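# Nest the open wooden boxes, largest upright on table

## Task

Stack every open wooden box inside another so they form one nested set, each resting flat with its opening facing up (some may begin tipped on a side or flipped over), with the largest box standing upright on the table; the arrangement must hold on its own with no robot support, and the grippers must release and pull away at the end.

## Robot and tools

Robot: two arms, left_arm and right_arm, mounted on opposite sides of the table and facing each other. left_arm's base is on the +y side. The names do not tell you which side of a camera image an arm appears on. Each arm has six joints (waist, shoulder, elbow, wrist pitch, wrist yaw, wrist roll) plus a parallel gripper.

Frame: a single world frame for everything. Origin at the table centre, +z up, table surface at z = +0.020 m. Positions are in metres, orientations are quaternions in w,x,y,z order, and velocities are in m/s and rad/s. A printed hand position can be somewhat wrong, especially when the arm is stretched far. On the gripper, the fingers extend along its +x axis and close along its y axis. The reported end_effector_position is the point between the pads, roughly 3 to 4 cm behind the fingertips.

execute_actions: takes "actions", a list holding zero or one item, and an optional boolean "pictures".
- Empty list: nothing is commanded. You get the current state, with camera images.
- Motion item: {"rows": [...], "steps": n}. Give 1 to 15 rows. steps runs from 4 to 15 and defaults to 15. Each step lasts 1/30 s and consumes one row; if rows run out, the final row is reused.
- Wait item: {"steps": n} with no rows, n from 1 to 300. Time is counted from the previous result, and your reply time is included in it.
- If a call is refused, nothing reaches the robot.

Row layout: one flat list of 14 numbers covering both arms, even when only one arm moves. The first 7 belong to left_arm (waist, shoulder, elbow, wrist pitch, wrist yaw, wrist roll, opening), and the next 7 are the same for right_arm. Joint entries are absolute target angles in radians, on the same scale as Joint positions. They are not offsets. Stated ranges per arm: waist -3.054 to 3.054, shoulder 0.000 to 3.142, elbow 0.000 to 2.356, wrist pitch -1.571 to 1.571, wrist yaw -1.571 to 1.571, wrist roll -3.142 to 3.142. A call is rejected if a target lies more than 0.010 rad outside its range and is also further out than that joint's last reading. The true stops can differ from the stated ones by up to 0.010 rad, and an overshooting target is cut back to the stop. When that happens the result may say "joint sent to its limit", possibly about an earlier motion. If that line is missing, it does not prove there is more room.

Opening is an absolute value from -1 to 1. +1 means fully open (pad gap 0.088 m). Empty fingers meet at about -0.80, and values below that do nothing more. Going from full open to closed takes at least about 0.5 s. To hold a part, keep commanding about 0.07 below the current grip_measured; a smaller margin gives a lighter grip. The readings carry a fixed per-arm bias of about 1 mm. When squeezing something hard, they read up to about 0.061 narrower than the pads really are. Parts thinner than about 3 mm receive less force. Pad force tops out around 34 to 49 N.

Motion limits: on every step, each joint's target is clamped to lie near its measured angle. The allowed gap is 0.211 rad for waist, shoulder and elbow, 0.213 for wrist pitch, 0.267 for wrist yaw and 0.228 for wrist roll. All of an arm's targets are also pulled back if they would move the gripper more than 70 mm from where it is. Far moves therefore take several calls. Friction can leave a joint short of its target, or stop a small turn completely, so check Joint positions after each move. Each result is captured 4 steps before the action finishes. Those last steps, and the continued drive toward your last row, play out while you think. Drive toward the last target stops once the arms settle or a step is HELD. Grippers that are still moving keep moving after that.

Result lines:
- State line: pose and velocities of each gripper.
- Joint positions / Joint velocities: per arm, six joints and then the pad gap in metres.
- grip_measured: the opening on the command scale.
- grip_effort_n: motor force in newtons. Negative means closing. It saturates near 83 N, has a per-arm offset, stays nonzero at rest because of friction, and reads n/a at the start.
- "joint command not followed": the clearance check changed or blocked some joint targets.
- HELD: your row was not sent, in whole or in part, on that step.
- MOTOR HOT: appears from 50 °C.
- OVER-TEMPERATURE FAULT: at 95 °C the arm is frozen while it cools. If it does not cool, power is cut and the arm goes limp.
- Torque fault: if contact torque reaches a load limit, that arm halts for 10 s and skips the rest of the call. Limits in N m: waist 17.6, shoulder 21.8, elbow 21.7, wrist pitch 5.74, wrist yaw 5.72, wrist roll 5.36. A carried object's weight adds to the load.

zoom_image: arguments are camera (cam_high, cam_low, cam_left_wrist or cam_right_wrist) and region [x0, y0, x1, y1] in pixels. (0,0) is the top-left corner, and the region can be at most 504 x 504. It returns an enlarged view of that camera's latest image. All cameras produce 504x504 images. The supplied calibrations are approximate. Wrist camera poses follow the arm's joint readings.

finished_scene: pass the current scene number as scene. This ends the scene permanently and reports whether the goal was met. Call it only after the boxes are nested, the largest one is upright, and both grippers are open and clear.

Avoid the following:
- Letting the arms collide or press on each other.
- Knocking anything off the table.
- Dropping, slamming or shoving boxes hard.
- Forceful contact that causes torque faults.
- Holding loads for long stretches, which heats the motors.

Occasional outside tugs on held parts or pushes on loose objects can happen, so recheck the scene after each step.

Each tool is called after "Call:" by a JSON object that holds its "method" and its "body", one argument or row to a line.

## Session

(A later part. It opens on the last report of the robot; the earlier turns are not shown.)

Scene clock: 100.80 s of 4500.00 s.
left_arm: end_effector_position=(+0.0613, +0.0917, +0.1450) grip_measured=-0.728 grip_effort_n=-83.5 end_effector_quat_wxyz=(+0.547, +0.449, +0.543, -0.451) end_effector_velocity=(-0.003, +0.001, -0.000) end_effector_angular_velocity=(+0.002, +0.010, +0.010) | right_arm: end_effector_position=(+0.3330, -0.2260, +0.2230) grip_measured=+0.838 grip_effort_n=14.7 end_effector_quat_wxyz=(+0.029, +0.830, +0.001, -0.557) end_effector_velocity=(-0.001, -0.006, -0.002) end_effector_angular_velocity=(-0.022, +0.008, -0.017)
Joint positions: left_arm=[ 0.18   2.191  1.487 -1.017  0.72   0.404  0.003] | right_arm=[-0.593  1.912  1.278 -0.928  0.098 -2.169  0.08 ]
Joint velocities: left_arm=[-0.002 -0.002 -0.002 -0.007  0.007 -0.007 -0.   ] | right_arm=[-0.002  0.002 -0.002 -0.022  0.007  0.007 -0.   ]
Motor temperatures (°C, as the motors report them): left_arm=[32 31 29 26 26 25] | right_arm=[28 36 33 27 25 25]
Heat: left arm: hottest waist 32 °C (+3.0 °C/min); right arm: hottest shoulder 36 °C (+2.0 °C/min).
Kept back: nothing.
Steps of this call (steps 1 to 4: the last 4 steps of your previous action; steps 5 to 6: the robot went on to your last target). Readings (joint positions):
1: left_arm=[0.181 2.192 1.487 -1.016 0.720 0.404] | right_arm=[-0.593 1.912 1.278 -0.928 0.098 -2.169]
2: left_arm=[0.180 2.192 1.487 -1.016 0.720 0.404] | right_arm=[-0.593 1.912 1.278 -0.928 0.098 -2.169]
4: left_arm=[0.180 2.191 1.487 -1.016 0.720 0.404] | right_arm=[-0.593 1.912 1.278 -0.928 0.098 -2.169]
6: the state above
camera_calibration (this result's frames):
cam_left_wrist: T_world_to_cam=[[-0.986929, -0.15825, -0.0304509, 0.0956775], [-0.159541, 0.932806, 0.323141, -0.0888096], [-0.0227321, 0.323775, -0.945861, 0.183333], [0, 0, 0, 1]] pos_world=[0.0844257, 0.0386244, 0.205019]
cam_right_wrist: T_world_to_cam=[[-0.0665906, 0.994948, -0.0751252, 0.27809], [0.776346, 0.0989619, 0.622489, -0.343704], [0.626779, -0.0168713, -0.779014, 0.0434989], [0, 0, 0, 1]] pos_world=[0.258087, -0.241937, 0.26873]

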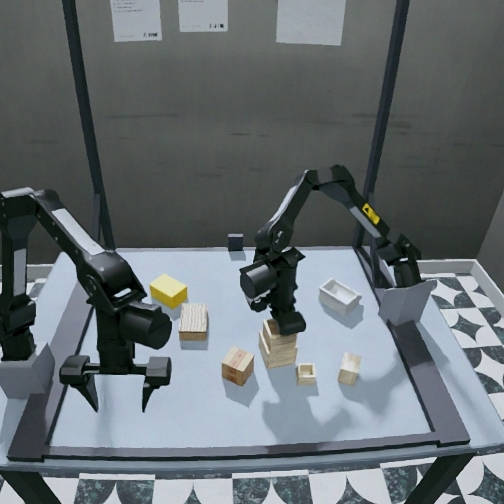

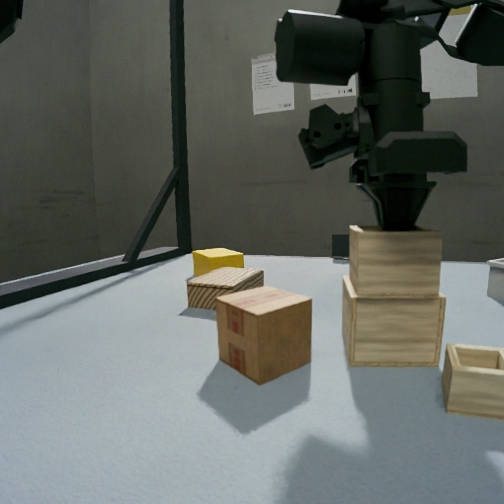

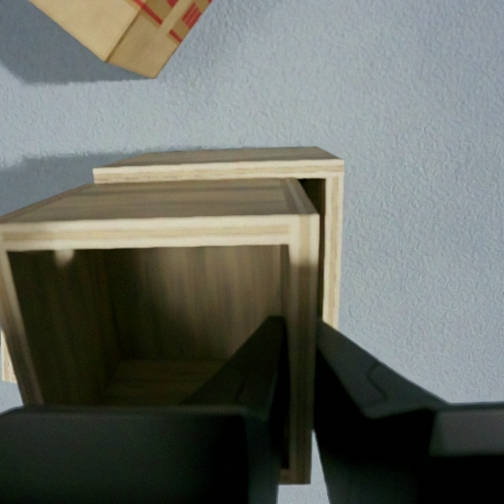

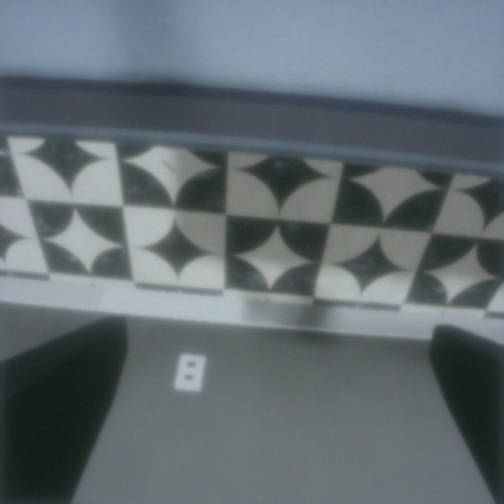

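Call:
{"method": "execute_actions", "body": {
  "actions": [
    {"rows":[[0.170,2.207,1.485,-1.012,0.721,0.404,-0.9,-0.593,1.912,1.278,-0.928,0.098,-2.169,0.84],[0.168,2.209,1.483,-1.009,0.721,0.404,-0.9,-0.593,1.912,1.278,-0.928,0.098,-2.169,0.84],[0.166,2.211,1.481,-1.005,0.722,0.404,-0.9,-0.593,1.912,1.278,-0.928,0.098,-2.169,0.84],[0.164,2.213,1.479,-1.002,0.722,0.404,-0.9,-0.593,1.912,1.278,-0.928,0.098,-2.169,0.84],[0.162,2.215,1.477,-0.998,0.723,0.404,-0.9,-0.593,1.912,1.278,-0.928,0.098,-2.169,0.84],[0.160,2.217,1.475,-0.995,0.723,0.404,-0.9,-0.593,1.912,1.278,-0.928,0.098,-2.169,0.84],[0.158,2.219,1.473,-0.991,0.724,0.404,-0.9,-0.593,1.912,1.278,-0.928,0.098,-2.169,0.84],[0.156,2.221,1.471,-0.988,0.724,0.404,-0.9,-0.593,1.912,1.278,-0.928,0.098,-2.169,0.84],[0.154,2.223,1.469,-0.984,0.725,0.404,-0.9,-0.593,1.912,1.278,-0.928,0.098,-2.169,0.84],[0.152,2.225,1.467,-0.981,0.725,0.404,-0.9,-0.593,1.912,1.278,-0.928,0.098,-2.169,0.84]],"steps":15}
  ]
}}

Call:
{"method": "execute_actions", "body": {
  "actions": [
    {"steps":8}
  ],
  "pictures": true
}}

Scene clock: 101.67 s of 4500.00 s.
left_arm: end_effector_position=(+0.0622, +0.0903, +0.1425) grip_measured=-0.728 grip_effort_n=-83.5 end_effector_quat_wxyz=(+0.547, +0.451, +0.539, -0.455) end_effector_velocity=(-0.001, +0.000, -0.005) end_effector_angular_velocity=(-0.010, +0.001, -0.009) | right_arm: end_effector_position=(+0.3330, -0.2260, +0.2230) grip_measured=+0.838 grip_effort_n=15.1 end_effector_quat_wxyz=(+0.029, +0.830, +0.001, -0.557) end_effector_velocity=(-0.005, -0.003, -0.000) end_effector_angular_velocity=(-0.005, +0.028, +0.004)
Joint positions: left_arm=[ 0.175  2.194  1.483 -0.999  0.721  0.404  0.003] | right_arm=[-0.593  1.912  1.278 -0.928  0.098 -2.169  0.08 ]
Joint velocities: left_arm=[-0.007 -0.007 -0.027  0.037  0.007 -0.007  0.   ] | right_arm=[-0.002 -0.007 -0.002 -0.022 -0.022 -0.007 -0.   ]
Motor temperatures (°C, as the motors report them): left_arm=[32 31 29 26 26 25] | right_arm=[28 36 33 27 25 25]
Heat: left arm: hottest waist 32 °C (+3.0 °C/min); right arm: hottest shoulder 36 °C (+2.0 °C/min).
Steps of this call (steps 1 to 15: the robot went on to your last target; steps 16 to 26: the first 11 steps of this action). Readings (joint positions):
16: left_arm=[0.180 2.191 1.487 -1.017 0.720 0.404] | right_arm=[-0.593 1.912 1.278 -0.928 0.098 -2.169]
17: left_arm=[0.178 2.191 1.487 -1.017 0.720 0.404] | right_arm=[-0.593 1.912 1.278 -0.928 0.098 -2.169]
19: left_arm=[0.177 2.191 1.487 -1.014 0.720 0.404] | right_arm=[-0.593 1.912 1.278 -0.928 0.098 -2.169]
23: left_arm=[0.175 2.193 1.485 -1.006 0.720 0.404] | right_arm=[-0.593 1.912 1.278 -0.928 0.098 -2.169]
26: the state above

Scene clock: 101.93 s of 4500.00 s.
left_arm: end_effector_position=(+0.0627, +0.0903, +0.1419) grip_measured=-0.728 grip_effort_n=-83.5 end_effector_quat_wxyz=(+0.547, +0.452, +0.538, -0.456) end_effector_velocity=(+0.001, +0.000, -0.002) end_effector_angular_velocity=(+0.004, -0.006, +0.004) | right_arm: end_effector_position=(+0.3330, -0.2260, +0.2230) grip_measured=+0.838 grip_effort_n=15.1 end_effector_quat_wxyz=(+0.029, +0.830, +0.001, -0.557) end_effector_velocity=(-0.004, -0.004, -0.001) end_effector_angular_velocity=(-0.023, +0.018, +0.019)
Joint positions: left_arm=[ 0.175  2.194  1.48  -0.993  0.721  0.404  0.003] | right_arm=[-0.593  1.912  1.278 -0.928  0.098 -2.169  0.08 ]
Joint velocities: left_arm=[-0.002  0.002 -0.002  0.007 -0.007 -0.007 -0.   ] | right_arm=[ 0.002 -0.002 -0.002 -0.022 -0.007 -0.022 -0.   ]
Motor temperatures (°C, as the motors report them): left_arm=[32 31 29 26 26 25] | right_arm=[28 36 33 27 25 25]
Heat: left arm: hottest waist 32 °C (+3.0 °C/min); right arm: hottest shoulder 36 °C (+2.0 °C/min).
Kept back: nothing.
Steps of this call (steps 1 to 4: the last 4 steps of your previous action; steps 5 to 8: the robot went on to your last target). Readings (joint positions):
1: left_arm=[0.175 2.194 1.482 -0.998 0.721 0.404] | right_arm=[-0.593 1.912 1.278 -0.928 0.098 -2.169]
2: left_arm=[0.175 2.194 1.481 -0.996 0.721 0.404] | right_arm=[-0.593 1.912 1.278 -0.928 0.098 -2.169]
4: left_arm=[0.175 2.194 1.480 -0.995 0.721 0.404] | right_arm=[-0.593 1.912 1.278 -0.928 0.098 -2.169]
8: the state above
camera_calibration (this result's frames):
cam_left_wrist: T_world_to_cam=[[-0.988662, -0.146428, -0.0332739, 0.0962504], [-0.149394, 0.936781, 0.316422, -0.0863661], [-0.0151628, 0.317805, -0.948035, 0.181261], [0, 0, 0, 1]] pos_world=[0.0850049, 0.0373943, 0.202372]
cam_right_wrist: T_world_to_cam=[[-0.0665906, 0.994948, -0.0751252, 0.27809], [0.776346, 0.0989619, 0.622489, -0.343704], [0.626779, -0.0168713, -0.779014, 0.0434989], [0, 0, 0, 1]] pos_world=[0.258087, -0.241937, 0.26873]

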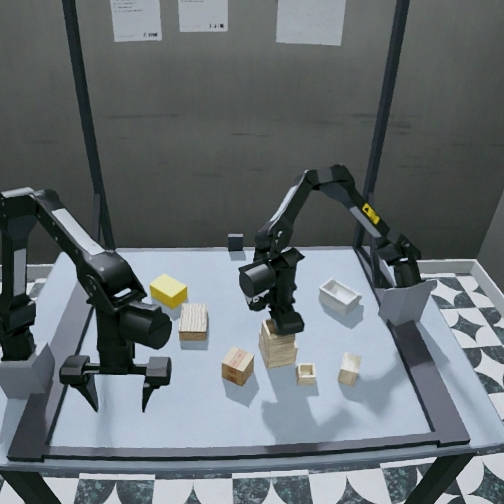

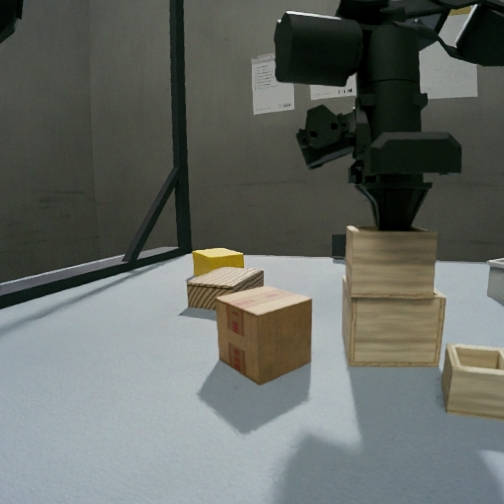

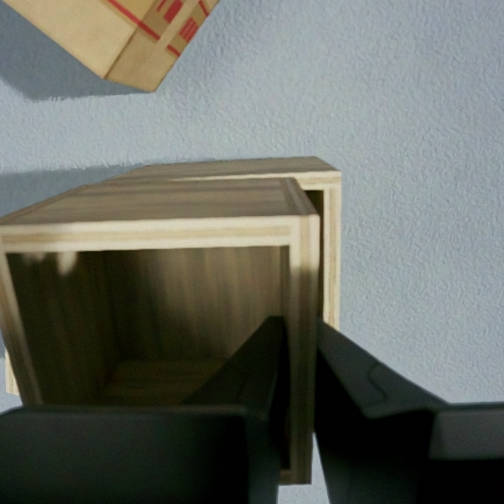

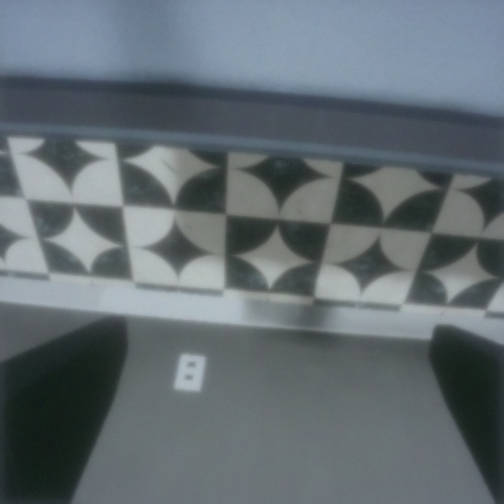

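Call:
{"method": "execute_actions", "body": {
  "actions": [
    {"rows":[[0.162,2.21,1.472,-0.985,0.724,0.404,-0.9,-0.593,1.912,1.278,-0.928,0.098,-2.169,0.84],[0.162,2.21,1.468,-0.983,0.724,0.404,-0.9,-0.593,1.912,1.278,-0.928,0.098,-2.169,0.84],[0.162,2.21,1.464,-0.981,0.724,0.404,-0.9,-0.593,1.912,1.278,-0.928,0.098,-2.169,0.84],[0.162,2.21,1.460,-0.979,0.724,0.404,-0.9,-0.593,1.912,1.278,-0.928,0.098,-2.169,0.84],[0.162,2.21,1.456,-0.977,0.724,0.404,-0.9,-0.593,1.912,1.278,-0.928,0.098,-2.169,0.84],[0.162,2.21,1.452,-0.975,0.724,0.404,-0.9,-0.593,1.912,1.278,-0.928,0.098,-2.169,0.84],[0.162,2.21,1.448,-0.973,0.724,0.404,-0.9,-0.593,1.912,1.278,-0.928,0.098,-2.169,0.84]],"steps":15}
  ]
}}

Call:
{"method": "execute_actions", "body": {
  "actions": [
    {"steps":8}
  ],
  "pictures": true
}}

Scene clock: 102.60 s of 4500.00 s.
left_arm: end_effector_position=(+0.0632, +0.0913, +0.1411) grip_measured=-0.728 grip_effort_n=-83.5 end_effector_quat_wxyz=(+0.548, +0.448, +0.538, -0.458) end_effector_velocity=(-0.002, +0.000, +0.002) end_effector_angular_velocity=(-0.002, -0.010, +0.012) | right_arm: end_effector_position=(+0.3330, -0.2260, +0.2230) grip_measured=+0.838 grip_effort_n=15.6 end_effector_quat_wxyz=(+0.029, +0.830, +0.001, -0.557) end_effector_velocity=(-0.000, -0.000, -0.001) end_effector_angular_velocity=(+0.009, +0.005, -0.007)
Joint positions: left_arm=[ 0.178  2.192  1.469 -0.982  0.729  0.404  0.003] | right_arm=[-0.593  1.912  1.278 -0.928  0.098 -2.169  0.08 ]
Joint velocities: left_arm=[-0.002 -0.017 -0.012  0.007 -0.007 -0.022  0.   ] | right_arm=[-0.002 -0.002 -0.007  0.007 -0.007  0.007 -0.   ]
Motor temperatures (°C, as the motors report them): left_arm=[32 31 29 26 26 25] | right_arm=[28 36 33 27 25 25]
Heat: left arm: hottest waist 32 °C (+3.0 °C/min); right arm: hottest shoulder 36 °C (+2.0 °C/min).
Steps of this call (steps 1 to 9: the robot went on to your last target; steps 10 to 20: the first 11 steps of this action). Readings (joint positions):
10: left_arm=[0.175 2.194 1.480 -0.992 0.722 0.404] | right_arm=[-0.593 1.912 1.278 -0.928 0.098 -2.169]
11: left_arm=[0.176 2.194 1.480 -0.992 0.722 0.404] | right_arm=[-0.593 1.912 1.278 -0.928 0.098 -2.169]
13: left_arm=[0.176 2.194 1.479 -0.992 0.724 0.404] | right_arm=[-0.593 1.912 1.278 -0.928 0.098 -2.169]
17: left_arm=[0.178 2.193 1.472 -0.985 0.728 0.404] | right_arm=[-0.593 1.912 1.278 -0.928 0.098 -2.169]
20: the state above

Scene clock: 102.87 s of 4500.00 s.
left_arm: end_effector_position=(+0.0631, +0.0913, +0.1411) grip_measured=-0.728 grip_effort_n=-83.5 end_effector_quat_wxyz=(+0.548, +0.449, +0.537, -0.459) end_effector_velocity=(-0.002, +0.004, -0.000) end_effector_angular_velocity=(+0.019, +0.004, +0.020) | right_arm: end_effector_position=(+0.3330, -0.2260, +0.2230) grip_measured=+0.838 grip_effort_n=15.1 end_effector_quat_wxyz=(+0.029, +0.830, +0.001, -0.557) end_effector_velocity=(+0.003, -0.005, +0.002) end_effector_angular_velocity=(-0.017, -0.015, -0.006)
Joint positions: left_arm=[ 0.178  2.191  1.467 -0.98   0.729  0.404  0.003] | right_arm=[-0.593  1.912  1.278 -0.928  0.098 -2.169  0.08 ]
Joint velocities: left_arm=[-0.002 -0.002 -0.002 -0.022 -0.007 -0.007 -0.   ] | right_arm=[-0.007 -0.002 -0.002 -0.007  0.022 -0.007 -0.   ]
Motor temperatures (°C, as the motors report them): left_arm=[32 31 29 26 26 25] | right_arm=[28 36 33 27 25 25]
Heat: left arm: hottest waist 32 °C (+3.0 °C/min); right arm: hottest shoulder 36 °C (+2.0 °C/min).
Kept back: nothing.
Steps of this call (steps 1 to 4: the last 4 steps of your previous action; steps 5 to 8: the robot went on to your last target). Readings (joint positions):
1: left_arm=[0.178 2.192 1.469 -0.982 0.729 0.404] | right_arm=[-0.593 1.912 1.278 -0.928 0.098 -2.169]
2: left_arm=[0.178 2.191 1.468 -0.981 0.729 0.404] | right_arm=[-0.593 1.912 1.278 -0.928 0.098 -2.169]
4: left_arm=[0.178 2.191 1.467 -0.981 0.729 0.404] | right_arm=[-0.593 1.912 1.278 -0.928 0.098 -2.169]
8: the state above
camera_calibration (this result's frames):
cam_left_wrist: T_world_to_cam=[[-0.98882, -0.146511, -0.0277331, 0.0960173], [-0.147853, 0.939235, 0.309802, -0.0863947], [-0.0193417, 0.310439, -0.950396, 0.181408], [0, 0, 0, 1]] pos_world=[0.0856788, 0.0388964, 0.201838]
cam_right_wrist: T_world_to_cam=[[-0.0665906, 0.994948, -0.0751252, 0.27809], [0.776346, 0.0989619, 0.622489, -0.343704], [0.626779, -0.0168713, -0.779014, 0.0434989], [0, 0, 0, 1]] pos_world=[0.258087, -0.241937, 0.26873]

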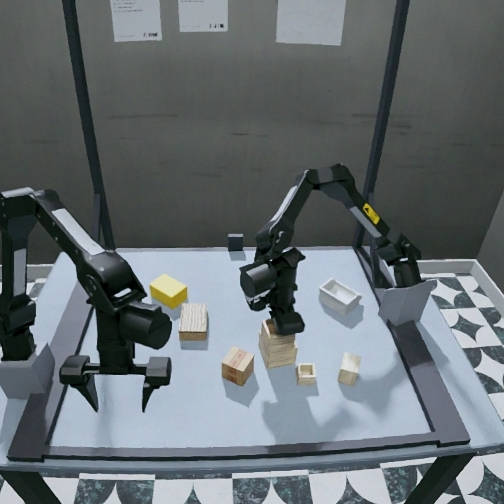

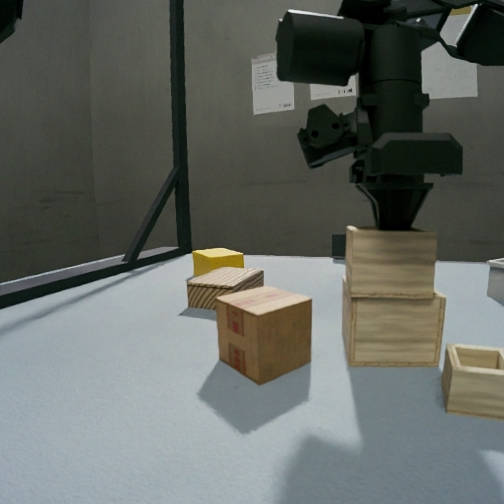

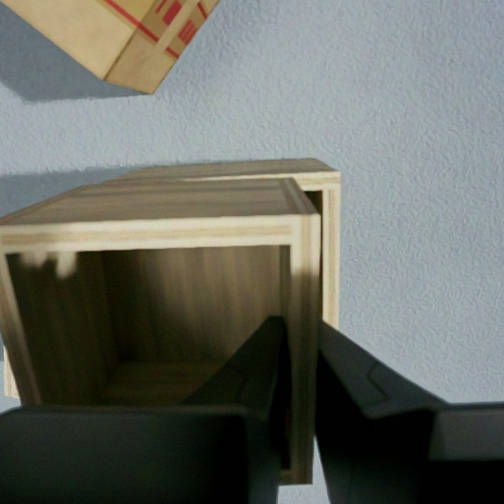

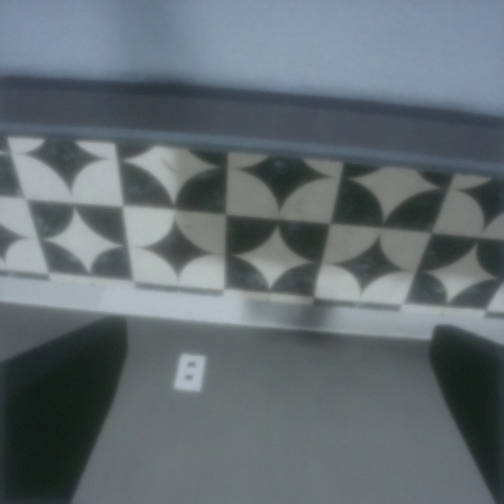

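Call:
{"method": "zoom_image", "body": {
  "camera": "cam_low",
  "region": [300, 180, 500, 380]
}}

Region (300, 180, 500, 380) of cam_low's 504x504 image, scaled by 2.520, with more detail than that image has.

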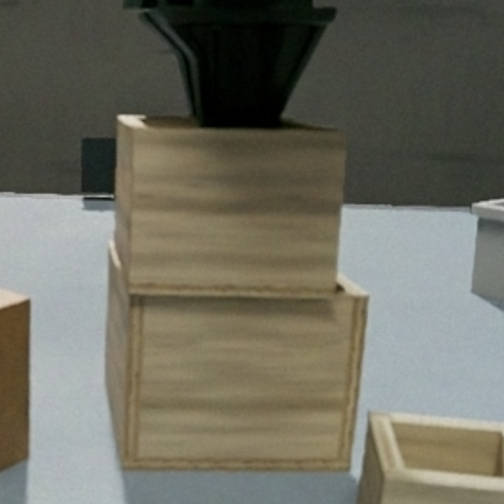

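Call:
{"method": "execute_actions", "body": {
  "actions": [
    {"rows":[[0.185,2.165,1.47,-1.0,0.72,0.404,-0.9,-0.593,1.912,1.278,-0.928,0.098,-2.169,0.84],[0.185,2.165,1.47,-1.0,0.72,0.404,-0.9,-0.593,1.912,1.278,-0.928,0.098,-2.169,0.84],[0.185,2.165,1.47,-1.0,0.72,0.404,-0.9,-0.593,1.912,1.278,-0.928,0.098,-2.169,0.84],[0.185,2.165,1.47,-1.0,0.72,0.404,-0.9,-0.593,1.912,1.278,-0.928,0.098,-2.169,0.84],[0.185,2.165,1.47,-1.0,0.72,0.404,-0.9,-0.593,1.912,1.278,-0.928,0.098,-2.169,0.84],[0.172,2.165,1.452,-0.995,0.72,0.404,-0.9,-0.593,1.912,1.278,-0.928,0.098,-2.169,0.84]],"steps":15}
  ]
}}

Call:
{"method": "execute_actions", "body": {
  "actions": [
    {"steps":10}
  ],
  "pictures": true
}}

Call:
{"method": "zoom_image", "body": {
  "camera": "cam_low",
  "region": [300, 180, 500, 380]
}}

Scene clock: 103.70 s of 4500.00 s.
left_arm: end_effector_position=(+0.0606, +0.0930, +0.1439) grip_measured=-0.728 grip_effort_n=-83.5 end_effector_quat_wxyz=(+0.548, +0.450, +0.537, -0.456) end_effector_velocity=(-0.010, +0.006, -0.003) end_effector_angular_velocity=(+0.020, +0.021, +0.016) | right_arm: end_effector_position=(+0.3330, -0.2260, +0.2230) grip_measured=+0.838 grip_effort_n=14.7 end_effector_quat_wxyz=(+0.029, +0.830, +0.001, -0.557) end_effector_velocity=(-0.004, -0.004, -0.001) end_effector_angular_velocity=(-0.018, +0.018, +0.005)
Joint positions: left_arm=[ 0.179  2.178  1.463 -0.991  0.722  0.404  0.003] | right_arm=[-0.593  1.912  1.278 -0.928  0.098 -2.169  0.08 ]
Joint velocities: left_arm=[-0.012 -0.017 -0.022 -0.022  0.007 -0.007 -0.   ] | right_arm=[ 0.002 -0.002 -0.002 -0.022 -0.007 -0.007  0.   ]
Motor temperatures (°C, as the motors report them): left_arm=[32 31 29 26 26 25] | right_arm=[28 36 33 27 25 25]
Heat: left arm: hottest waist 32 °C (+3.0 °C/min); right arm: hottest shoulder 36 °C (+2.0 °C/min).
Steps of this call (steps 1 to 14: the robot went on to your last target; steps 15 to 25: the first 11 steps of this action). Readings (joint positions):
15: left_arm=[0.178 2.188 1.467 -0.980 0.729 0.404] | right_arm=[-0.593 1.912 1.278 -0.928 0.098 -2.169]
16: left_arm=[0.179 2.185 1.467 -0.980 0.728 0.404] | right_arm=[-0.593 1.912 1.278 -0.928 0.098 -2.169]
18: left_arm=[0.180 2.183 1.467 -0.985 0.725 0.404] | right_arm=[-0.593 1.912 1.278 -0.928 0.098 -2.169]
22: left_arm=[0.180 2.181 1.465 -0.990 0.723 0.404] | right_arm=[-0.593 1.912 1.278 -0.928 0.098 -2.169]
25: the state above

Scene clock: 104.03 s of 4500.00 s.
left_arm: end_effector_position=(+0.0596, +0.0935, +0.1435) grip_measured=-0.728 grip_effort_n=-83.5 end_effector_quat_wxyz=(+0.548, +0.451, +0.538, -0.455) end_effector_velocity=(-0.001, -0.002, -0.000) end_effector_angular_velocity=(-0.007, +0.004, +0.015) | right_arm: end_effector_position=(+0.3330, -0.2260, +0.2230) grip_measured=+0.838 grip_effort_n=15.1 end_effector_quat_wxyz=(+0.029, +0.830, +0.001, -0.557) end_effector_velocity=(-0.003, -0.004, +0.001) end_effector_angular_velocity=(-0.021, +0.003, +0.004)
Joint positions: left_arm=[ 0.176  2.176  1.46  -0.992  0.721  0.404  0.003] | right_arm=[-0.593  1.912  1.278 -0.928  0.098 -2.169  0.08 ]
Joint velocities: left_arm=[-0.002 -0.002 -0.002  0.007  0.007 -0.022  0.   ] | right_arm=[ 0.002 -0.007 -0.002 -0.022  0.007 -0.007 -0.   ]
Motor temperatures (°C, as the motors report them): left_arm=[32 31 29 26 26 25] | right_arm=[28 36 33 27 25 25]
Heat: left arm: hottest waist 32 °C (+3.0 °C/min); right arm: hottest shoulder 36 °C (+2.0 °C/min).
Kept back: nothing.
Steps of this call (steps 1 to 4: the last 4 steps of your previous action; steps 5 to 10: the robot went on to your last target). Readings (joint positions):
1: left_arm=[0.178 2.178 1.462 -0.992 0.722 0.404] | right_arm=[-0.593 1.912 1.278 -0.928 0.098 -2.169]
2: left_arm=[0.178 2.177 1.461 -0.992 0.722 0.404] | right_arm=[-0.593 1.912 1.278 -0.928 0.098 -2.169]
4: left_arm=[0.177 2.177 1.461 -0.992 0.722 0.404] | right_arm=[-0.593 1.912 1.278 -0.928 0.098 -2.169]
8: left_arm=[0.176 2.176 1.460 -0.992 0.721 0.404] | right_arm=[-0.593 1.912 1.278 -0.928 0.098 -2.169]
10: the state above
camera_calibration (this result's frames):
cam_left_wrist: T_world_to_cam=[[-0.988453, -0.147772, -0.0335332, 0.0938579], [-0.150751, 0.936587, 0.316352, -0.0902248], [-0.0153414, 0.317754, -0.948049, 0.181719], [0, 0, 0, 1]] pos_world=[0.0819605, 0.0406309, 0.203969]
cam_right_wrist: T_world_to_cam=[[-0.0665906, 0.994948, -0.0751252, 0.27809], [0.776346, 0.0989619, 0.622489, -0.343704], [0.626779, -0.0168713, -0.779014, 0.0434989], [0, 0, 0, 1]] pos_world=[0.258087, -0.241937, 0.26873]

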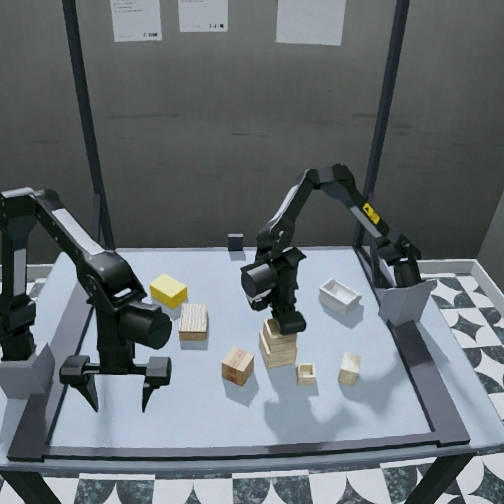

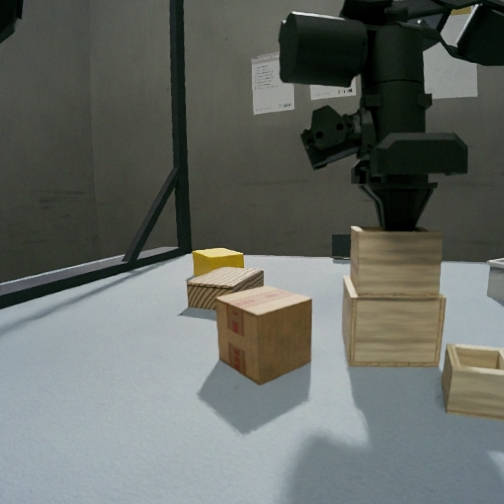

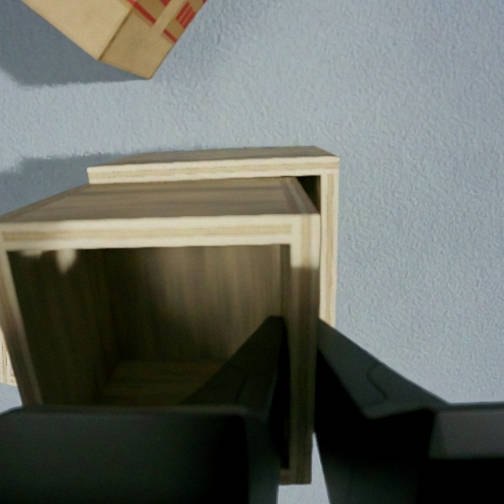

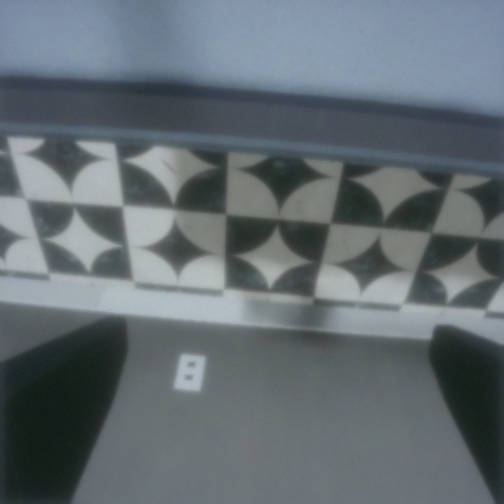

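Region (300, 180, 500, 380) of cam_low's 504x504 image, scaled by 2.520, with more detail than that image has.

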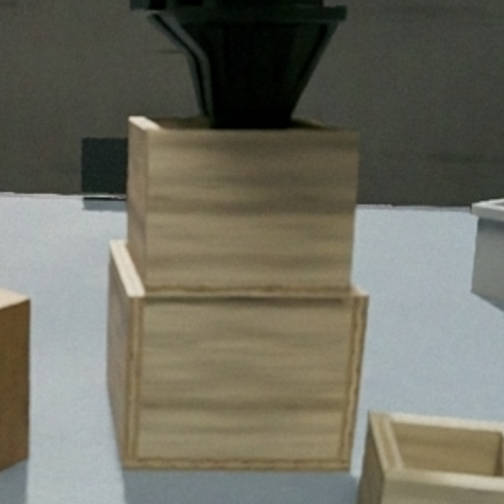

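Call:
{"method": "execute_actions", "body": {
  "actions": [
    {"rows":[[0.165,2.193,1.459,-0.989,0.722,0.404,-0.9,-0.593,1.912,1.278,-0.928,0.098,-2.169,0.84],[0.163,2.195,1.458,-0.986,0.722,0.404,-0.9,-0.593,1.912,1.278,-0.928,0.098,-2.169,0.84],[0.161,2.197,1.456,-0.982,0.723,0.404,-0.9,-0.593,1.912,1.278,-0.928,0.098,-2.169,0.84],[0.159,2.199,1.455,-0.979,0.723,0.404,-0.9,-0.593,1.912,1.278,-0.928,0.098,-2.169,0.84],[0.157,2.201,1.453,-0.975,0.724,0.404,-0.9,-0.593,1.912,1.278,-0.928,0.098,-2.169,0.84],[0.155,2.203,1.452,-0.972,0.724,0.404,-0.9,-0.593,1.912,1.278,-0.928,0.098,-2.169,0.84],[0.153,2.205,1.450,-0.968,0.725,0.404,-0.9,-0.593,1.912,1.278,-0.928,0.098,-2.169,0.84]],"steps":15}
  ]
}}

Call:
{"method": "execute_actions", "body": {
  "actions": [
    {"steps":10}
  ],
  "pictures": true
}}

Call:
{"method": "zoom_image", "body": {
  "camera": "cam_low",
  "region": [300, 180, 500, 380]
}}

Scene clock: 104.70 s of 4500.00 s.
left_arm: end_effector_position=(+0.0604, +0.0934, +0.1410) grip_measured=-0.728 grip_effort_n=-83.5 end_effector_quat_wxyz=(+0.547, +0.454, +0.537, -0.455) end_effector_velocity=(+0.009, +0.001, -0.004) end_effector_angular_velocity=(+0.008, -0.039, -0.008) | right_arm: end_effector_position=(+0.3330, -0.2260, +0.2230) grip_measured=+0.838 grip_effort_n=14.2 end_effector_quat_wxyz=(+0.029, +0.830, +0.001, -0.557) end_effector_velocity=(-0.001, -0.002, +0.000) end_effector_angular_velocity=(-0.013, -0.002, +0.006)
Joint positions: left_arm=[ 0.172  2.18   1.458 -0.984  0.717  0.403  0.003] | right_arm=[-0.593  1.912  1.278 -0.928  0.098 -2.169  0.08 ]
Joint velocities: left_arm=[-0.002  0.007 -0.007  0.037 -0.037 -0.007 -0.   ] | right_arm=[ 0.002 -0.002 -0.002 -0.007  0.007 -0.007 -0.   ]
Motor temperatures (°C, as the motors report them): left_arm=[32 31 29 26 26 25] | right_arm=[28 36 33 27 25 25]
Heat: left arm: hottest waist 32 °C (+3.0 °C/min); right arm: hottest shoulder 36 °C (+2.0 °C/min).
Steps of this call (steps 1 to 9: the robot went on to your last target; steps 10 to 20: the first 11 steps of this action). Readings (joint positions):
10: left_arm=[0.176 2.176 1.460 -0.992 0.721 0.404] | right_arm=[-0.593 1.912 1.278 -0.928 0.098 -2.169]
11: left_arm=[0.176 2.176 1.460 -0.992 0.720 0.404] | right_arm=[-0.593 1.912 1.278 -0.928 0.098 -2.169]
13: left_arm=[0.174 2.176 1.460 -0.991 0.718 0.404] | right_arm=[-0.593 1.912 1.278 -0.928 0.098 -2.169]
17: left_arm=[0.172 2.178 1.459 -0.987 0.718 0.403] | right_arm=[-0.593 1.912 1.278 -0.928 0.098 -2.169]
20: the state above

Scene clock: 105.03 s of 4500.00 s.
left_arm: end_effector_position=(+0.0611, +0.0935, +0.1406) grip_measured=-0.728 grip_effort_n=-83.5 end_effector_quat_wxyz=(+0.547, +0.455, +0.536, -0.454) end_effector_velocity=(+0.000, -0.000, -0.000) end_effector_angular_velocity=(+0.001, -0.009, +0.001) | right_arm: end_effector_position=(+0.3330, -0.2260, +0.2230) grip_measured=+0.838 grip_effort_n=14.7 end_effector_quat_wxyz=(+0.029, +0.830, +0.001, -0.557) end_effector_velocity=(-0.002, -0.005, -0.000) end_effector_angular_velocity=(-0.021, +0.018, +0.009)
Joint positions: left_arm=[ 0.172  2.181  1.458 -0.981  0.715  0.402  0.003] | right_arm=[-0.593  1.912  1.278 -0.928  0.098 -2.169  0.08 ]
Joint velocities: left_arm=[-0.002 -0.002 -0.002  0.007 -0.007 -0.007  0.   ] | right_arm=[-0.007 -0.002 -0.002 -0.022 -0.007 -0.022 -0.   ]
Motor temperatures (°C, as the motors report them): left_arm=[32 31 29 26 26 25] | right_arm=[28 36 33 27 25 25]
Heat: left arm: hottest waist 32 °C (+3.0 °C/min); right arm: hottest shoulder 36 °C (+2.0 °C/min).
Kept back: nothing.
Steps of this call (steps 1 to 4: the last 4 steps of your previous action; steps 5 to 10: the robot went on to your last target). Readings (joint positions):
1: left_arm=[0.172 2.180 1.458 -0.983 0.716 0.403] | right_arm=[-0.593 1.912 1.278 -0.928 0.098 -2.169]
2: left_arm=[0.172 2.180 1.458 -0.982 0.716 0.403] | right_arm=[-0.593 1.912 1.278 -0.928 0.098 -2.169]
4: left_arm=[0.172 2.180 1.458 -0.982 0.716 0.402] | right_arm=[-0.593 1.912 1.278 -0.928 0.098 -2.169]
8: left_arm=[0.172 2.180 1.458 -0.981 0.715 0.402] | right_arm=[-0.593 1.912 1.278 -0.928 0.098 -2.169]
10: the state above
camera_calibration (this result's frames):
cam_left_wrist: T_world_to_cam=[[-0.988819, -0.14376, -0.0396309, 0.0957531], [-0.148864, 0.935962, 0.319084, -0.089527], [-0.00877844, 0.321416, -0.946897, 0.178023], [0, 0, 0, 1]] pos_world=[0.0829179, 0.0403398, 0.200931]
cam_right_wrist: T_world_to_cam=[[-0.0665906, 0.994948, -0.0751252, 0.27809], [0.776346, 0.0989619, 0.622489, -0.343704], [0.626779, -0.0168713, -0.779014, 0.0434989], [0, 0, 0, 1]] pos_world=[0.258087, -0.241937, 0.26873]

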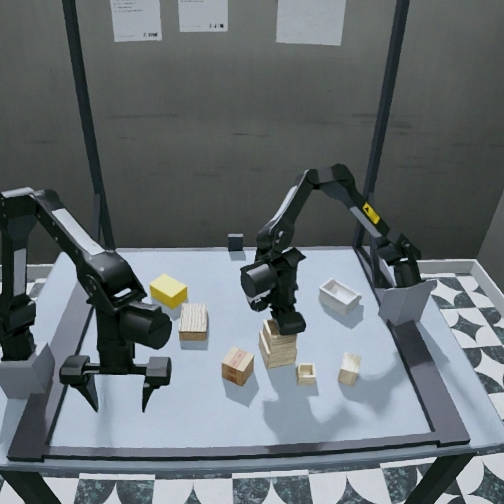

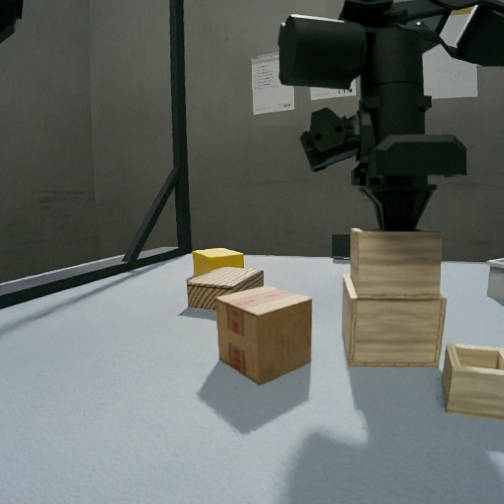

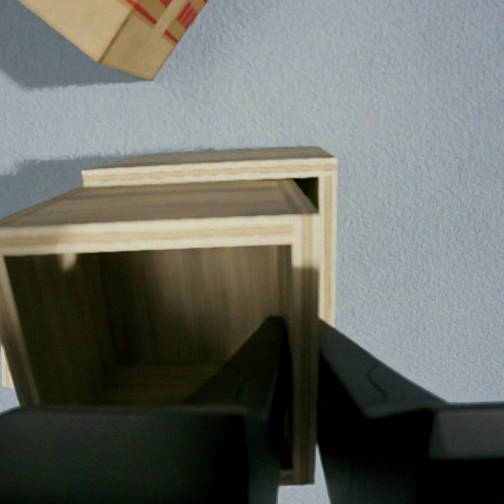

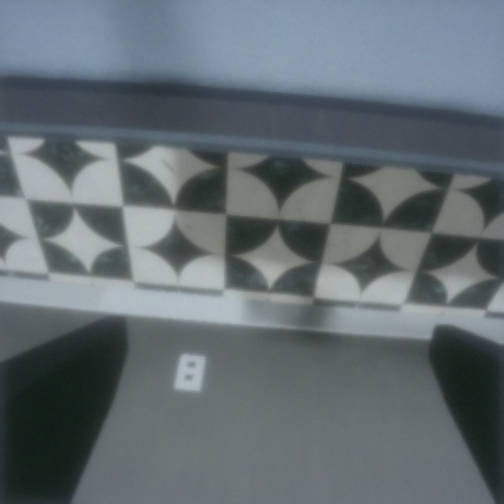

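Region (300, 180, 500, 380) of cam_low's 504x504 image, scaled by 2.520, with more detail than that image has.

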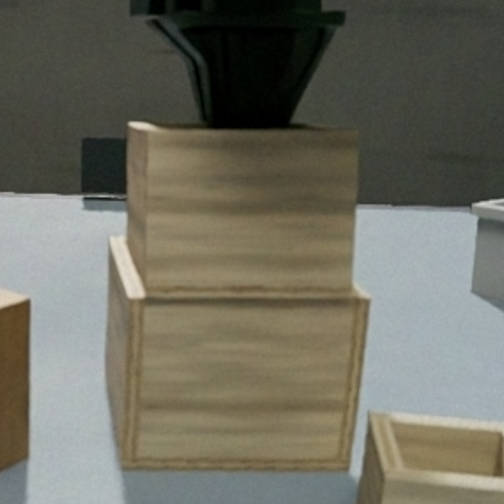

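Call:
{"method": "execute_actions", "body": {
  "actions": [
    {"rows":[[0.172,2.181,1.458,-0.981,0.716,0.403,-0.6,-0.593,1.912,1.278,-0.928,0.098,-2.169,0.84]],"steps":15}
  ],
  "pictures": true
}}

Scene clock: 105.57 s of 4500.00 s.
left_arm: end_effector_position=(+0.0604, +0.0932, +0.1398) grip_measured=-0.620 grip_effort_n=15.6 end_effector_quat_wxyz=(+0.546, +0.456, +0.536, -0.455) end_effector_velocity=(-0.001, +0.004, +0.001) end_effector_angular_velocity=(+0.016, +0.002, +0.009) | right_arm: end_effector_position=(+0.3330, -0.2260, +0.2230) grip_measured=+0.838 grip_effort_n=15.1 end_effector_quat_wxyz=(+0.029, +0.830, +0.001, -0.557) end_effector_velocity=(-0.005, -0.003, -0.002) end_effector_angular_velocity=(-0.009, +0.030, +0.003)
Joint positions: left_arm=[ 0.169  2.181  1.458 -0.98   0.715  0.402  0.009] | right_arm=[-0.593  1.912  1.278 -0.928  0.098 -2.169  0.08 ]
Joint velocities: left_arm=[ 0.002 -0.002 -0.002 -0.022 -0.007  0.007  0.006] | right_arm=[-0.002 -0.002 -0.002 -0.022 -0.022 -0.007 -0.   ]
Motor temperatures (°C, as the motors report them): left_arm=[32 31 29 26 26 25] | right_arm=[28 36 33 27 25 25]
Heat: left arm: hottest waist 32 °C (+3.0 °C/min); right arm: hottest shoulder 36 °C (+2.0 °C/min).
Steps of this call (steps 1 to 5: the robot went on to your last target; steps 6 to 16: the first 11 steps of this action). Readings (joint positions):
6: left_arm=[0.172 2.181 1.458 -0.981 0.714 0.402] | right_arm=[-0.593 1.912 1.278 -0.928 0.098 -2.169]
7: left_arm=[0.173 2.181 1.458 -0.981 0.714 0.402] | right_arm=[-0.593 1.912 1.278 -0.928 0.098 -2.169]
9: left_arm=[0.176 2.181 1.458 -0.980 0.714 0.402] | right_arm=[-0.593 1.912 1.278 -0.928 0.098 -2.169]
13: left_arm=[0.170 2.181 1.458 -0.980 0.715 0.402] | right_arm=[-0.593 1.912 1.278 -0.928 0.098 -2.169]
16: the state above
camera_calibration (this result's frames):
cam_left_wrist: T_world_to_cam=[[-0.989258, -0.140723, -0.0395601, 0.0946751], [-0.145957, 0.936025, 0.32024, -0.0893741], [-0.00803588, 0.322574, -0.94651, 0.177196], [0, 0, 0, 1]] pos_world=[0.0820373, 0.0398205, 0.200084]
cam_right_wrist: T_world_to_cam=[[-0.0665906, 0.994948, -0.0751252, 0.27809], [0.776346, 0.0989619, 0.622489, -0.343704], [0.626779, -0.0168713, -0.779014, 0.0434989], [0, 0, 0, 1]] pos_world=[0.258087, -0.241937, 0.26873]

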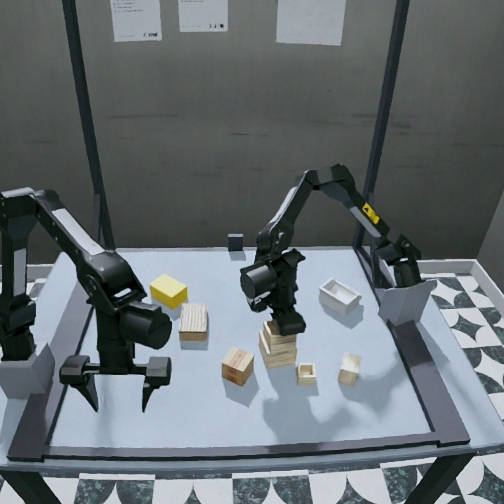

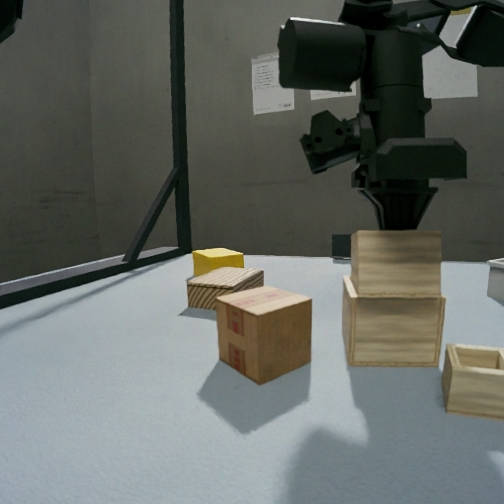

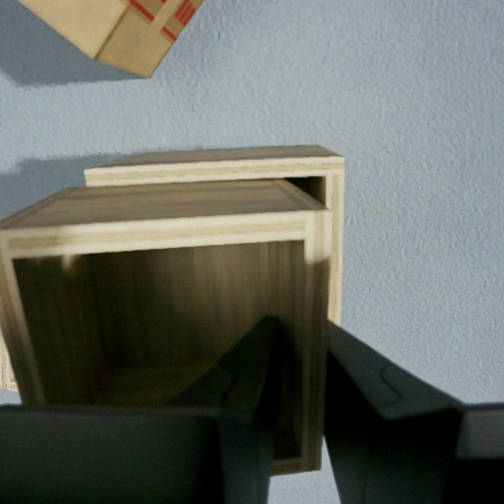

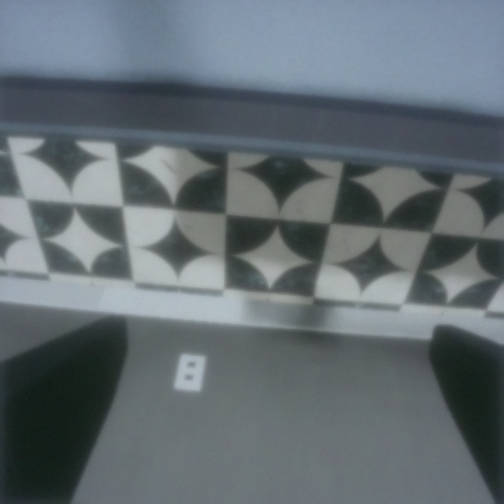

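Call:
{"method": "execute_actions", "body": {
  "actions": [
    {"rows":[[0.172,2.17,1.458,-0.981,0.716,0.403,-0.5,-0.593,1.912,1.278,-0.928,0.098,-2.169,0.84],[0.19,2.17,1.5,-1.03,0.716,0.403,-0.5,-0.593,1.912,1.278,-0.928,0.098,-2.169,0.84],[0.22,2.18,1.56,-1.1,0.71,0.403,-0.5,-0.593,1.912,1.278,-0.928,0.098,-2.169,0.84],[0.26,2.19,1.62,-1.18,0.70,0.403,-0.5,-0.593,1.912,1.278,-0.928,0.098,-2.169,0.84],[0.32,2.22,1.70,-1.27,0.69,0.403,0.5,-0.593,1.912,1.278,-0.928,0.098,-2.169,0.84]],"steps":15}
  ]
}}

Call:
{"method": "execute_actions", "body": {
  "actions": [
    {"steps":10}
  ],
  "pictures": true
}}

Scene clock: 106.17 s of 4500.00 s.
left_arm: end_effector_position=(+0.0801, +0.0874, +0.2130) grip_measured=+0.194 grip_effort_n=15.6 end_effector_quat_wxyz=(+0.594, +0.408, +0.549, -0.422) end_effector_velocity=(+0.056, +0.030, +0.116) end_effector_angular_velocity=(-0.087, -0.089, +0.262) | right_arm: end_effector_position=(+0.3330, -0.2260, +0.2230) grip_measured=+0.838 grip_effort_n=15.1 end_effector_quat_wxyz=(+0.029, +0.830, +0.001, -0.557) end_effector_velocity=(-0.001, -0.002, -0.002) end_effector_angular_velocity=(-0.008, +0.013, +0.003)
Joint positions: left_arm=[ 0.313  2.197  1.672 -1.229  0.697  0.402  0.048] | right_arm=[-0.593  1.912  1.278 -0.928  0.098 -2.169  0.08 ]
Joint velocities: left_arm=[ 0.291  0.012  0.222 -0.286 -0.081  0.007  0.175] | right_arm=[-0.002  0.002 -0.002 -0.007 -0.007 -0.007 -0.   ]
Motor temperatures (°C, as the motors report them): left_arm=[32 31 29 26 26 25] | right_arm=[28 36 33 27 25 25]
Heat: left arm: hottest waist 32 °C (+3.0 °C/min); right arm: hottest shoulder 36 °C (+2.0 °C/min).
Steps of this call (steps 1 to 4: the last 4 steps of your previous action; steps 5 to 7: the robot went on to your last target; steps 8 to 18: the first 11 steps of this action). Readings (joint positions):
8: left_arm=[0.169 2.181 1.458 -0.980 0.715 0.402] | right_arm=[-0.593 1.912 1.278 -0.928 0.098 -2.169]
9: left_arm=[0.169 2.181 1.460 -0.985 0.715 0.402] | right_arm=[-0.593 1.912 1.278 -0.928 0.098 -2.169]
11: left_arm=[0.177 2.182 1.492 -1.041 0.715 0.402] | right_arm=[-0.593 1.912 1.278 -0.928 0.098 -2.169]
15: left_arm=[0.260 2.197 1.626 -1.180 0.704 0.402] | right_arm=[-0.593 1.912 1.278 -0.928 0.098 -2.169]
18: the state above

Scene clock: 106.50 s of 4500.00 s.
left_arm: end_effector_position=(+0.0796, +0.0900, +0.2136) grip_measured=+0.485 grip_effort_n=15.6 end_effector_quat_wxyz=(+0.592, +0.404, +0.561, -0.414) end_effector_velocity=(-0.002, -0.000, +0.005) end_effector_angular_velocity=(+0.010, +0.001, +0.017) | right_arm: end_effector_position=(+0.3330, -0.2260, +0.2230) grip_measured=+0.838 grip_effort_n=15.1 end_effector_quat_wxyz=(+0.029, +0.830, +0.001, -0.557) end_effector_velocity=(+0.001, -0.002, +0.002) end_effector_angular_velocity=(-0.008, -0.005, +0.003)
Joint positions: left_arm=[ 0.316  2.21   1.69  -1.266  0.694  0.402  0.063] | right_arm=[-0.593  1.912  1.278 -0.928  0.098 -2.169  0.08 ]
Joint velocities: left_arm=[ 0.002  0.002  0.027 -0.037 -0.007 -0.007  0.004] | right_arm=[-0.002 -0.002  0.002 -0.007  0.007 -0.007 -0.   ]
Motor temperatures (°C, as the motors report them): left_arm=[32 31 29 26 26 25] | right_arm=[28 36 33 27 25 25]
Heat: left arm: hottest waist 32 °C (+3.0 °C/min); right arm: hottest shoulder 36 °C (+2.0 °C/min).
Kept back: nothing.
Steps of this call (steps 1 to 4: the last 4 steps of your previous action; steps 5 to 10: the robot went on to your last target). Readings (joint positions):
1: left_arm=[0.321 2.199 1.677 -1.239 0.695 0.402] | right_arm=[-0.593 1.912 1.278 -0.928 0.098 -2.169]
2: left_arm=[0.323 2.201 1.680 -1.247 0.695 0.402] | right_arm=[-0.593 1.912 1.278 -0.928 0.098 -2.169]
4: left_arm=[0.321 2.206 1.683 -1.256 0.695 0.402] | right_arm=[-0.593 1.912 1.278 -0.928 0.098 -2.169]
8: left_arm=[0.316 2.210 1.688 -1.264 0.695 0.402] | right_arm=[-0.593 1.912 1.278 -0.928 0.098 -2.169]
10: the state above
camera_calibration (this result's frames):
cam_left_wrist: T_world_to_cam=[[-0.952338, -0.301895, -0.0437256, 0.128626], [-0.301307, 0.908579, 0.289305, -0.0857573], [-0.0476116, 0.288691, -0.956238, 0.256521], [0, 0, 0, 1]] pos_world=[0.108869, 0.0426935, 0.27573]
cam_right_wrist: T_world_to_cam=[[-0.0665906, 0.994948, -0.0751252, 0.27809], [0.776346, 0.0989619, 0.622489, -0.343704], [0.626779, -0.0168713, -0.779014, 0.0434989], [0, 0, 0, 1]] pos_world=[0.258087, -0.241937, 0.26873]

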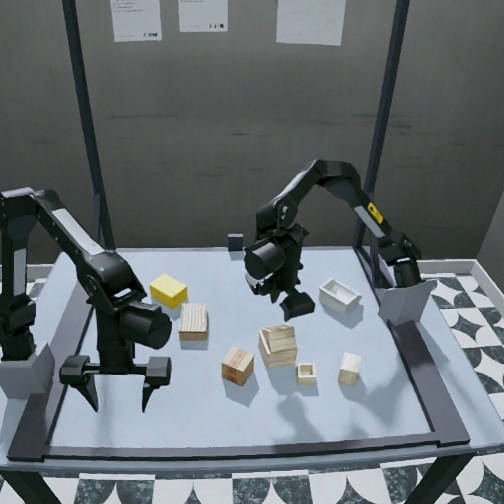

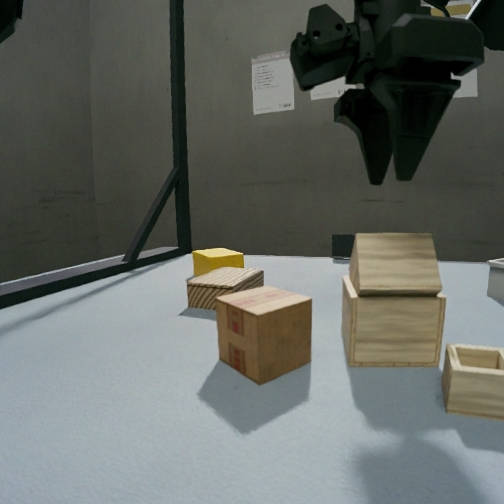

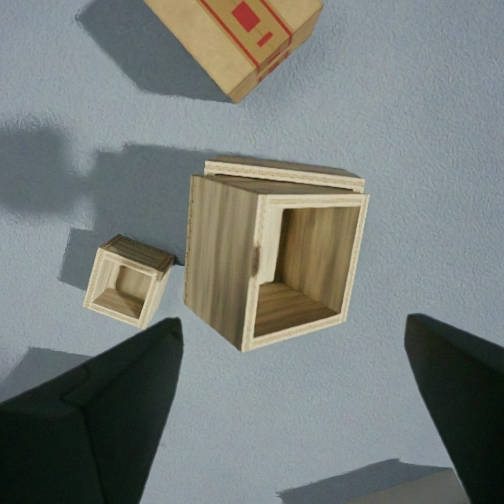

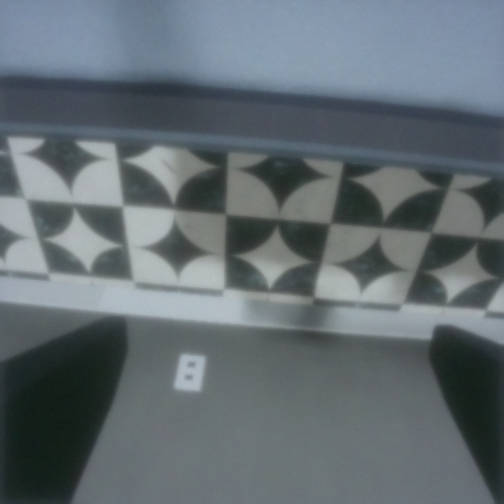

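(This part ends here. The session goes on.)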